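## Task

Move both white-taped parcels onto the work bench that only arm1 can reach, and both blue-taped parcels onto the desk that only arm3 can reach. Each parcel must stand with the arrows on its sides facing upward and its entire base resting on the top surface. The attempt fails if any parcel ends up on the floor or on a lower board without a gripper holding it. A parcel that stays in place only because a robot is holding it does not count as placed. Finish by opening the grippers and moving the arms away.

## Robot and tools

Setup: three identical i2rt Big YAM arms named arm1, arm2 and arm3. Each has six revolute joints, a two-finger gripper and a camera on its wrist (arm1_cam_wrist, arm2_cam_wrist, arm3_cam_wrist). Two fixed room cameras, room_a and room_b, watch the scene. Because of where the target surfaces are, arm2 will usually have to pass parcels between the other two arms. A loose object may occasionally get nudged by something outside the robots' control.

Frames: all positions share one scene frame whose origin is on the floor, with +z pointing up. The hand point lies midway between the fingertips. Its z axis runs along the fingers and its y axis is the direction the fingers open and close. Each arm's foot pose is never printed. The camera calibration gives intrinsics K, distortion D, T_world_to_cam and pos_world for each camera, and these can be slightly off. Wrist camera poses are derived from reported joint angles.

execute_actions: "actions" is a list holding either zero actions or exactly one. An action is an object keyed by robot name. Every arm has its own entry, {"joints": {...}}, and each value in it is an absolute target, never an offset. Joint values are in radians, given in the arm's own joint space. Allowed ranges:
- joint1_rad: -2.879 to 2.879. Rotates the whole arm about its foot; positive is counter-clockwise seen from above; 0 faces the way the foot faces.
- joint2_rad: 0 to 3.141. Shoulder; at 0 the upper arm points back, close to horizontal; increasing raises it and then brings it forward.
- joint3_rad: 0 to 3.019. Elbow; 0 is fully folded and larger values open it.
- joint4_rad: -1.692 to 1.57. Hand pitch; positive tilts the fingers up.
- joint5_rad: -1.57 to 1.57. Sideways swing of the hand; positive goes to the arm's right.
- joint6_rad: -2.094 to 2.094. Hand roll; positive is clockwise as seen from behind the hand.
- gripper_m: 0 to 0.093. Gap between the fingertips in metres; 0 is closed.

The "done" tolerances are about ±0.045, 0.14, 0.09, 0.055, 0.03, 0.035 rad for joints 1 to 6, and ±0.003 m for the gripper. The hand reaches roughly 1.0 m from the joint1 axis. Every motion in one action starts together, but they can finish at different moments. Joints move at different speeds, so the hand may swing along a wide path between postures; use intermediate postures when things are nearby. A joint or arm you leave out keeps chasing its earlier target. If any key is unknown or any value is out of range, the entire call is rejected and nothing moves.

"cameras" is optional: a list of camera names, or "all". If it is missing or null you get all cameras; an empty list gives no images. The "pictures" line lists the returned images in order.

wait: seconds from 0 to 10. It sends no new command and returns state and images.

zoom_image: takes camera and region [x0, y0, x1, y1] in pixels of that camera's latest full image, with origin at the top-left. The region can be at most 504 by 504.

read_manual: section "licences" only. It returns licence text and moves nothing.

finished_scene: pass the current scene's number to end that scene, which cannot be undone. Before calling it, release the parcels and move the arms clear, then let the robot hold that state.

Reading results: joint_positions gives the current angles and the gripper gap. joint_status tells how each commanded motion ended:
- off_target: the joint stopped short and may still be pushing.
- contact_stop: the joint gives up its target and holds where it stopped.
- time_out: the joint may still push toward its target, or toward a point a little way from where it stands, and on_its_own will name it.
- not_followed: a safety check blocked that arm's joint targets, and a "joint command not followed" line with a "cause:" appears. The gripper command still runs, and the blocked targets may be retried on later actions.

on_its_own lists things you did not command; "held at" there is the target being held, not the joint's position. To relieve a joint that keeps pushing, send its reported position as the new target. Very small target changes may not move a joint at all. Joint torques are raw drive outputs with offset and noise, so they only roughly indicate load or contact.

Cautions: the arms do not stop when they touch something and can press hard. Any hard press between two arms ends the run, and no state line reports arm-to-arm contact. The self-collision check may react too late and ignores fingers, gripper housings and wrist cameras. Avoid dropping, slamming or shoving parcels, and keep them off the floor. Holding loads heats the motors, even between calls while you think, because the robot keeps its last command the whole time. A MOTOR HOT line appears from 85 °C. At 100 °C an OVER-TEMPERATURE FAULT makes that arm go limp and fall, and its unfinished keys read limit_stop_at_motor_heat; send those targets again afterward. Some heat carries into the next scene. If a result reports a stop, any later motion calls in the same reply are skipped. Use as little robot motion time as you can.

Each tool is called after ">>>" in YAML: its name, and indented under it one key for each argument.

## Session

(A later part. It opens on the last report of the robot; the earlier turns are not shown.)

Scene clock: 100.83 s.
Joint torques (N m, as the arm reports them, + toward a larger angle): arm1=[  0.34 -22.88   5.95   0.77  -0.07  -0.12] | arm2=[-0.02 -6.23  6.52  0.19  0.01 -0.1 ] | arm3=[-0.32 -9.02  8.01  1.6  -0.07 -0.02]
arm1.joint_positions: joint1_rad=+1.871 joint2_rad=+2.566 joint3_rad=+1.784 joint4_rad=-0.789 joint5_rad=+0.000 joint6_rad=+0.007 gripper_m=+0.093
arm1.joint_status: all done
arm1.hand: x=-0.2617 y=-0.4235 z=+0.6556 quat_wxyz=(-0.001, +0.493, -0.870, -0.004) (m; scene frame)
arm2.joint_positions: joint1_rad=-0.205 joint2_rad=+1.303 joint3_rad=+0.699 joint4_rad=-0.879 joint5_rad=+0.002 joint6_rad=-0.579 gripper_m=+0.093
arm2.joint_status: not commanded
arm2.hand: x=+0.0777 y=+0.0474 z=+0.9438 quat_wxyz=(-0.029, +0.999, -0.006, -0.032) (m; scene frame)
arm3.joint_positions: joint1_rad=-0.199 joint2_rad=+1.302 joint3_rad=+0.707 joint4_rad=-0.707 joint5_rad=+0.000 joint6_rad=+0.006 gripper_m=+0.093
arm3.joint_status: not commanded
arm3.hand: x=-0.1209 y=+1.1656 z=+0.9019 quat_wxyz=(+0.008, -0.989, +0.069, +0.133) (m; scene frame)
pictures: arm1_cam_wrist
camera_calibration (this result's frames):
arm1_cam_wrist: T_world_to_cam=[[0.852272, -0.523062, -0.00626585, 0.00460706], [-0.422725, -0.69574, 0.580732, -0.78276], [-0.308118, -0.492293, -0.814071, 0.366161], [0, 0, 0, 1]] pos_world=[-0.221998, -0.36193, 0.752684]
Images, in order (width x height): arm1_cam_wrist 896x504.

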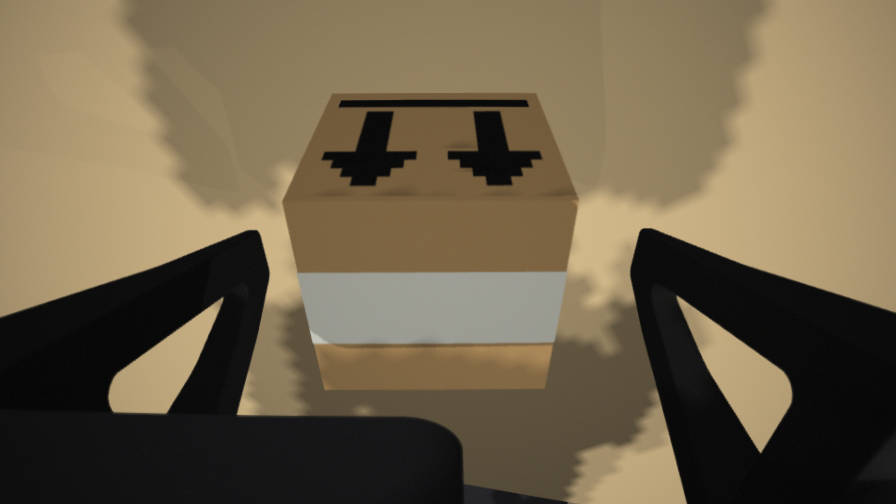

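>>> execute_actions:
  actions:
    - {"arm1":{"joints":{"gripper_m":0.035}}}
  cameras: []

>>> execute_actions:
  actions:
    - {"arm1":{"joints":{"joint1_rad":-0.95,"joint2_rad":1.6,"joint3_rad":1.15,"joint4_rad":-1.1}}}
  cameras: []

>>> execute_actions:
  actions:
    - {"arm1":{"joints":{"joint2_rad":2.2,"joint3_rad":1.7,"joint4_rad":-1.04}}}
  cameras: ["arm1_cam_wrist"]

Scene clock: 101.70 s.
Joint torques (N m, as the arm reports them, + toward a larger angle): arm1=[  0.35 -23.01   6.16   0.83  -0.05  -0.12] | arm2=[-0.09 -6.29  6.5   0.19  0.01 -0.11] | arm3=[-0.34 -9.    7.97  1.6  -0.08 -0.02]
arm1.joint_positions: joint1_rad=+1.871 joint2_rad=+2.566 joint3_rad=+1.784 joint4_rad=-0.789 joint5_rad=+0.000 joint6_rad=+0.007 gripper_m=+0.049
arm1.joint_status: gripper_m off_target (ended at +0.049, target +0.035)
arm1.hand: x=-0.2617 y=-0.4235 z=+0.6556 quat_wxyz=(-0.001, +0.493, -0.870, -0.004) (m; scene frame)
arm2.joint_positions: joint1_rad=-0.205 joint2_rad=+1.303 joint3_rad=+0.699 joint4_rad=-0.879 joint5_rad=+0.002 joint6_rad=-0.579 gripper_m=+0.093
arm2.joint_status: not commanded
arm2.hand: x=+0.0777 y=+0.0474 z=+0.9438 quat_wxyz=(-0.029, +0.999, -0.006, -0.032) (m; scene frame)
arm3.joint_positions: joint1_rad=-0.199 joint2_rad=+1.302 joint3_rad=+0.707 joint4_rad=-0.707 joint5_rad=+0.000 joint6_rad=+0.006 gripper_m=+0.093
arm3.joint_status: not commanded
arm3.hand: x=-0.1209 y=+1.1656 z=+0.9019 quat_wxyz=(+0.008, -0.989, +0.069, +0.133) (m; scene frame)
pictures: none
No camera images: the call's "cameras" was empty. Leave "cameras" out to get every camera's image.

Scene clock: 104.20 s.
Joint torques (N m, as the arm reports them, + toward a larger angle): arm1=[  0.06 -14.17   7.36   0.36  -0.03  -0.12] | arm2=[-0.05 -6.27  6.51  0.2   0.01 -0.1 ] | arm3=[-0.35 -9.03  7.98  1.6  -0.07 -0.02]
arm1.joint_positions: joint1_rad=-0.950 joint2_rad=+1.606 joint3_rad=+1.156 joint4_rad=-1.093 joint5_rad=+0.000 joint6_rad=+0.007 gripper_m=+0.049
arm1.joint_status: all done
arm1.hand: x=-0.6854 y=-1.4272 z=+0.9792 quat_wxyz=(-0.005, -0.780, -0.626, +0.009) (m; scene frame)
arm2.joint_positions: joint1_rad=-0.205 joint2_rad=+1.303 joint3_rad=+0.699 joint4_rad=-0.879 joint5_rad=+0.002 joint6_rad=-0.579 gripper_m=+0.093
arm2.joint_status: not commanded
arm2.hand: x=+0.0777 y=+0.0474 z=+0.9438 quat_wxyz=(-0.029, +0.999, -0.006, -0.032) (m; scene frame)
arm3.joint_positions: joint1_rad=-0.199 joint2_rad=+1.302 joint3_rad=+0.707 joint4_rad=-0.707 joint5_rad=+0.000 joint6_rad=+0.006 gripper_m=+0.093
arm3.joint_status: not commanded
arm3.hand: x=-0.1209 y=+1.1656 z=+0.9019 quat_wxyz=(+0.008, -0.989, +0.069, +0.133) (m; scene frame)
pictures: none
No camera images: the call's "cameras" was empty. Leave "cameras" out to get every camera's image.

Scene clock: 105.70 s.
Joint torques (N m, as the arm reports them, + toward a larger angle): arm1=[  0.03 -20.42  10.28   0.61  -0.03  -0.12] | arm2=[-0.01 -6.22  6.51  0.17  0.   -0.1 ] | arm3=[-0.37 -9.06  7.97  1.59 -0.07 -0.02]
arm1.joint_positions: joint1_rad=-0.950 joint2_rad=+2.192 joint3_rad=+1.660 joint4_rad=-1.041 joint5_rad=+0.000 joint6_rad=+0.007 gripper_m=+0.049
arm1.joint_status: all done
arm1.hand: x=-0.7220 y=-1.5948 z=+0.8430 quat_wxyz=(+0.004, -0.780, -0.626, -0.002) (m; scene frame)
arm2.joint_positions: joint1_rad=-0.205 joint2_rad=+1.303 joint3_rad=+0.699 joint4_rad=-0.879 joint5_rad=+0.002 joint6_rad=-0.579 gripper_m=+0.093
arm2.joint_status: not commanded
arm2.hand: x=+0.0777 y=+0.0474 z=+0.9438 quat_wxyz=(-0.029, +0.999, -0.006, -0.032) (m; scene frame)
arm3.joint_positions: joint1_rad=-0.199 joint2_rad=+1.302 joint3_rad=+0.707 joint4_rad=-0.707 joint5_rad=+0.000 joint6_rad=+0.006 gripper_m=+0.093
arm3.joint_status: not commanded
arm3.hand: x=-0.1209 y=+1.1656 z=+0.9019 quat_wxyz=(+0.008, -0.989, +0.069, +0.133) (m; scene frame)
pictures: arm1_cam_wrist
camera_calibration (this result's frames):
arm1_cam_wrist: T_world_to_cam=[[-0.973775, 0.227484, 0.00372615, -0.344382], [0.185634, 0.78495, 0.591095, 0.89081], [0.13154, 0.576285, -0.806593, 1.81567], [0, 0, 0, 1]] pos_world=[-0.739548, -1.66724, 0.939233]
Images, in order (width x height): arm1_cam_wrist 896x504.

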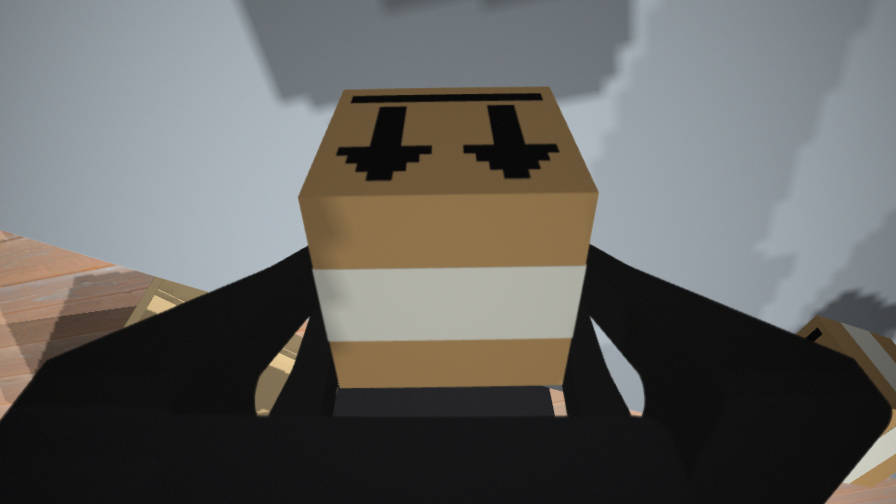

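>>> execute_actions:
  actions:
    - {"arm1":{"joints":{"joint3_rad":1.578,"joint4_rad":-0.953}}}
  cameras: ["arm1_cam_wrist"]

Scene clock: 106.83 s.
Joint torques (N m, as the arm reports them, + toward a larger angle): arm1=[  0.03 -20.48   7.36   0.82  -0.02  -0.11] | arm2=[-0.06 -6.32  6.52  0.2   0.   -0.1 ] | arm3=[-0.45 -9.01  7.99  1.6  -0.07 -0.03]
arm1.joint_positions: joint1_rad=-0.950 joint2_rad=+2.192 joint3_rad=+1.572 joint4_rad=-0.960 joint5_rad=+0.000 joint6_rad=+0.007 gripper_m=+0.049
arm1.joint_status: all done
arm1.hand: x=-0.7179 y=-1.5750 z=+0.8153 quat_wxyz=(+0.006, -0.780, -0.626, -0.005) (m; scene frame)
arm2.joint_positions: joint1_rad=-0.205 joint2_rad=+1.303 joint3_rad=+0.699 joint4_rad=-0.879 joint5_rad=+0.002 joint6_rad=-0.579 gripper_m=+0.093
arm2.joint_status: not commanded
arm2.hand: x=+0.0777 y=+0.0474 z=+0.9438 quat_wxyz=(-0.029, +0.999, -0.006, -0.032) (m; scene frame)
arm3.joint_positions: joint1_rad=-0.199 joint2_rad=+1.302 joint3_rad=+0.707 joint4_rad=-0.707 joint5_rad=+0.000 joint6_rad=+0.006 gripper_m=+0.093
arm3.joint_status: not commanded
arm3.hand: x=-0.1209 y=+1.1656 z=+0.9019 quat_wxyz=(+0.008, -0.989, +0.069, +0.133) (m; scene frame)
pictures: arm1_cam_wrist
camera_calibration (this result's frames):
arm1_cam_wrist: T_world_to_cam=[[-0.973774, 0.227487, 0.00385668, -0.34486], [0.184754, 0.780735, 0.596925, 0.878877], [0.132781, 0.581982, -0.802288, 1.78769], [0, 0, 0, 1]] pos_world=[-0.735565, -1.64812, 0.910953]
Images, in order (width x height): arm1_cam_wrist 896x504.

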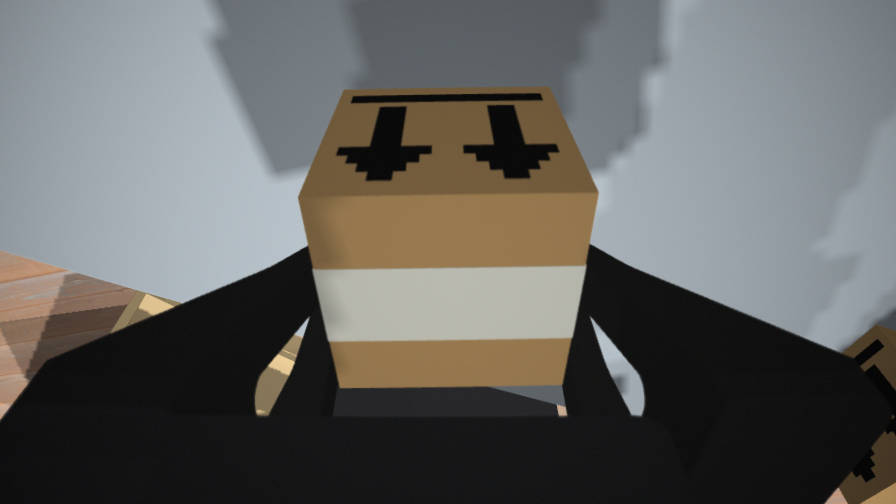

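>>> execute_actions:
  actions:
    - {"arm1":{"joints":{"joint3_rad":1.546,"joint4_rad":-0.925}}}
  cameras: ["arm1_cam_wrist"]

Scene clock: 109.10 s.
Joint torques (N m, as the arm reports them, + toward a larger angle): arm1=[ -0.04 -20.4    6.42   0.86  -0.03  -0.12] | arm2=[ 0.05 -6.33  6.48  0.22  0.01 -0.1 ] | arm3=[-0.35 -8.99  7.99  1.58 -0.07 -0.02]
arm1.joint_positions: joint1_rad=-0.950 joint2_rad=+2.192 joint3_rad=+1.549 joint4_rad=-0.933 joint5_rad=+0.000 joint6_rad=+0.007 gripper_m=+0.049
arm1.joint_status: all done
arm1.hand: x=-0.7170 y=-1.5707 z=+0.8080 quat_wxyz=(+0.005, -0.780, -0.626, -0.003) (m; scene frame)
arm2.joint_positions: joint1_rad=-0.205 joint2_rad=+1.303 joint3_rad=+0.699 joint4_rad=-0.879 joint5_rad=+0.002 joint6_rad=-0.579 gripper_m=+0.093
arm2.joint_status: not commanded
arm2.hand: x=+0.0777 y=+0.0474 z=+0.9438 quat_wxyz=(-0.029, +0.999, -0.006, -0.032) (m; scene frame)
arm3.joint_positions: joint1_rad=-0.199 joint2_rad=+1.302 joint3_rad=+0.707 joint4_rad=-0.707 joint5_rad=+0.000 joint6_rad=+0.006 gripper_m=+0.093
arm3.joint_status: not commanded
arm3.hand: x=-0.1209 y=+1.1656 z=+0.9019 quat_wxyz=(+0.008, -0.989, +0.069, +0.133) (m; scene frame)
pictures: arm1_cam_wrist
camera_calibration (this result's frames):
arm1_cam_wrist: T_world_to_cam=[[-0.973774, 0.227485, 0.00378798, -0.34489], [0.185219, 0.782958, 0.593861, 0.88596], [0.132129, 0.578988, -0.804559, 1.77587], [0, 0, 0, 1]] pos_world=[-0.734585, -1.64342, 0.903966]
Images, in order (width x height): arm1_cam_wrist 896x504.

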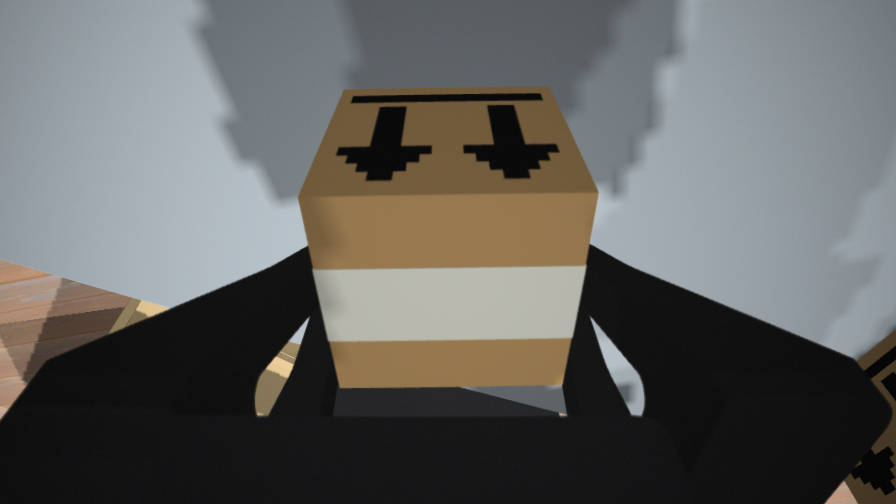

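>>> execute_actions:
  actions:
    - {"arm1":{"joints":{"gripper_m":0.093}}}
  cameras: ["arm1_cam_wrist"]

>>> execute_actions:
  actions:
    - {"arm1":{"joints":{"joint2_rad":1.95}}}
  cameras: ["arm1_cam_wrist","room_a","room_b"]

Scene clock: 109.80 s.
Joint torques (N m, as the arm reports them, + toward a larger angle): arm1=[  0.12 -20.02   6.56   0.84  -0.02  -0.11] | arm2=[-0.02 -6.3   6.49  0.18  0.   -0.1 ] | arm3=[-0.35 -8.95  7.98  1.62 -0.07 -0.02]
arm1.joint_positions: joint1_rad=-0.950 joint2_rad=+2.192 joint3_rad=+1.549 joint4_rad=-0.933 joint5_rad=+0.000 joint6_rad=+0.007 gripper_m=+0.093
arm1.joint_status: all done
arm1.hand: x=-0.7170 y=-1.5707 z=+0.8080 quat_wxyz=(+0.005, -0.780, -0.626, -0.003) (m; scene frame)
arm2.joint_positions: joint1_rad=-0.205 joint2_rad=+1.303 joint3_rad=+0.699 joint4_rad=-0.879 joint5_rad=+0.002 joint6_rad=-0.579 gripper_m=+0.093
arm2.joint_status: not commanded
arm2.hand: x=+0.0777 y=+0.0474 z=+0.9438 quat_wxyz=(-0.029, +0.999, -0.006, -0.032) (m; scene frame)
arm3.joint_positions: joint1_rad=-0.199 joint2_rad=+1.302 joint3_rad=+0.707 joint4_rad=-0.707 joint5_rad=+0.000 joint6_rad=+0.006 gripper_m=+0.093
arm3.joint_status: not commanded
arm3.hand: x=-0.1209 y=+1.1656 z=+0.9019 quat_wxyz=(+0.008, -0.989, +0.069, +0.133) (m; scene frame)
pictures: arm1_cam_wrist
camera_calibration (this result's frames):
arm1_cam_wrist: T_world_to_cam=[[-0.973774, 0.227485, 0.00378798, -0.34489], [0.185219, 0.782958, 0.593861, 0.88596], [0.132129, 0.578988, -0.804559, 1.77587], [0, 0, 0, 1]] pos_world=[-0.734585, -1.64342, 0.903966]
Images, in order (width x height): arm1_cam_wrist 896x504.

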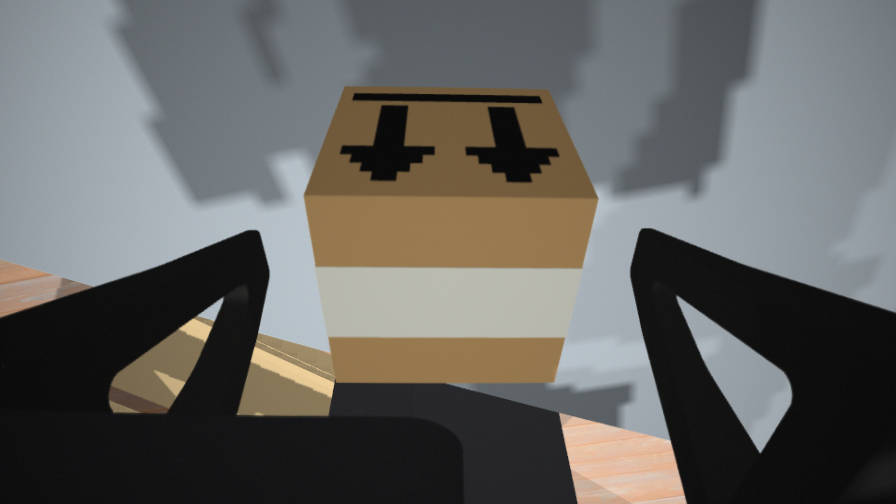

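Scene clock: 111.00 s.
Joint torques (N m, as the arm reports them, + toward a larger angle): arm1=[  0.   -16.5    9.19   1.17  -0.04  -0.11] | arm2=[ 0.03 -6.31  6.5   0.2   0.   -0.1 ] | arm3=[-0.38 -8.99  7.99  1.6  -0.07 -0.02]
arm1.joint_positions: joint1_rad=-0.950 joint2_rad=+1.916 joint3_rad=+1.535 joint4_rad=-0.930 joint5_rad=+0.000 joint6_rad=+0.007 gripper_m=+0.093
arm1.joint_status: all done
arm1.hand: x=-0.7228 y=-1.6011 z=+0.9679 quat_wxyz=(-0.078, -0.773, -0.621, +0.099) (m; scene frame)
arm2.joint_positions: joint1_rad=-0.205 joint2_rad=+1.303 joint3_rad=+0.699 joint4_rad=-0.879 joint5_rad=+0.002 joint6_rad=-0.579 gripper_m=+0.093
arm2.joint_status: not commanded
arm2.hand: x=+0.0777 y=+0.0474 z=+0.9438 quat_wxyz=(-0.029, +0.999, -0.006, -0.032) (m; scene frame)
arm3.joint_positions: joint1_rad=-0.199 joint2_rad=+1.302 joint3_rad=+0.707 joint4_rad=-0.707 joint5_rad=+0.000 joint6_rad=+0.006 gripper_m=+0.093
arm3.joint_status: not commanded
arm3.hand: x=-0.1209 y=+1.1656 z=+0.9019 quat_wxyz=(+0.008, -0.989, +0.069, +0.133) (m; scene frame)
pictures: arm1_cam_wrist, room_a, room_b
camera_calibration (this result's frames):
arm1_cam_wrist: T_world_to_cam=[[-0.973947, 0.226775, -0.000917262, -0.340977], [0.211042, 0.907841, 0.362335, 1.25865], [0.0830012, 0.352701, -0.932048, 1.64847], [0, 0, 0, 1]] pos_world=[-0.734547, -1.64675, 1.08008]
Images, in order (width x height): arm1_cam_wrist 896x504, room_a 896x504, room_b 896x504.

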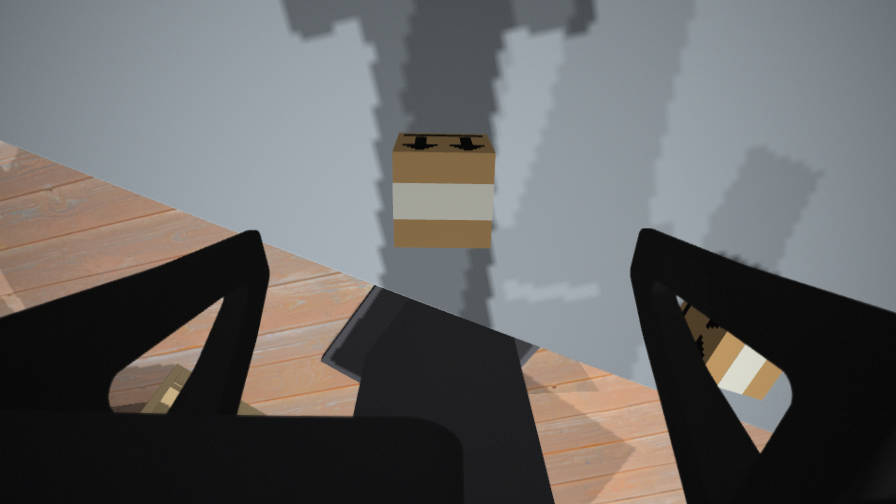

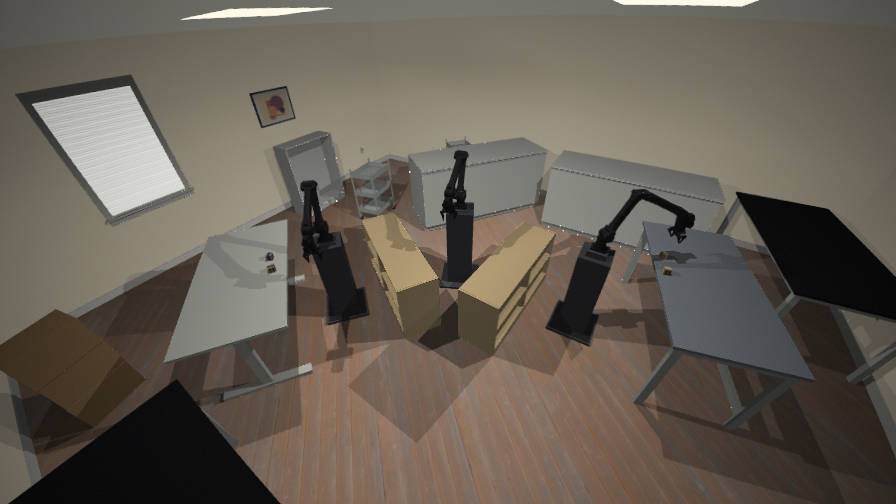

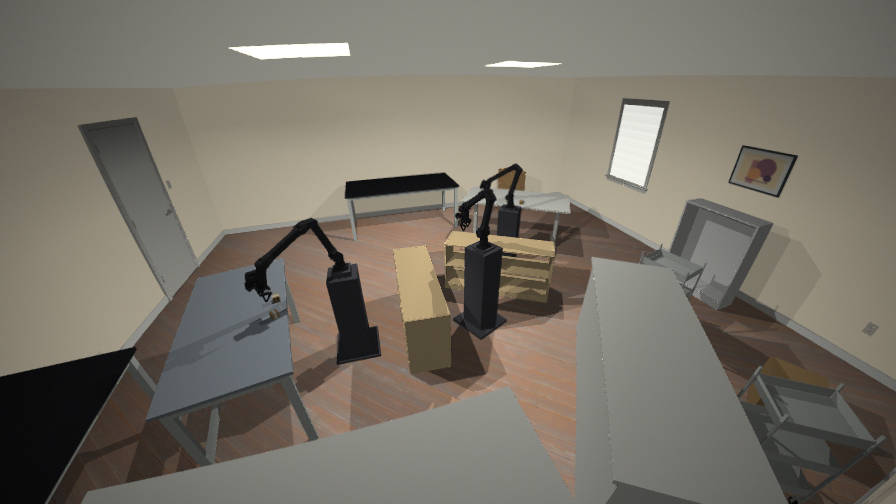

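>>> zoom_image:
  camera: "room_a"
  region: [250, 244, 290, 280]

Region (250, 244, 290, 280) of room_a's 896x504 image, scaled by 12.600, with more detail than that image has; it fills the top 454 rows of this view, and the rest is white.

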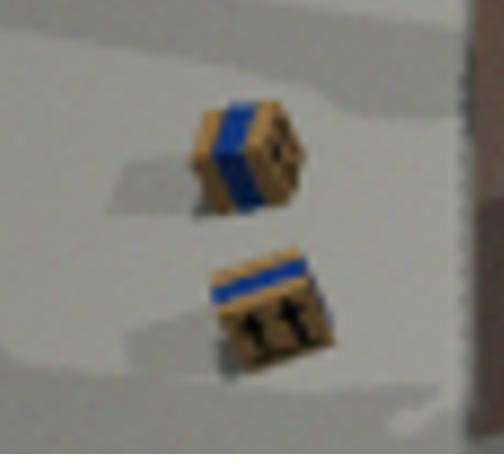

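>>> finished_scene:
  scene: 1

The scene is finished: the task was done.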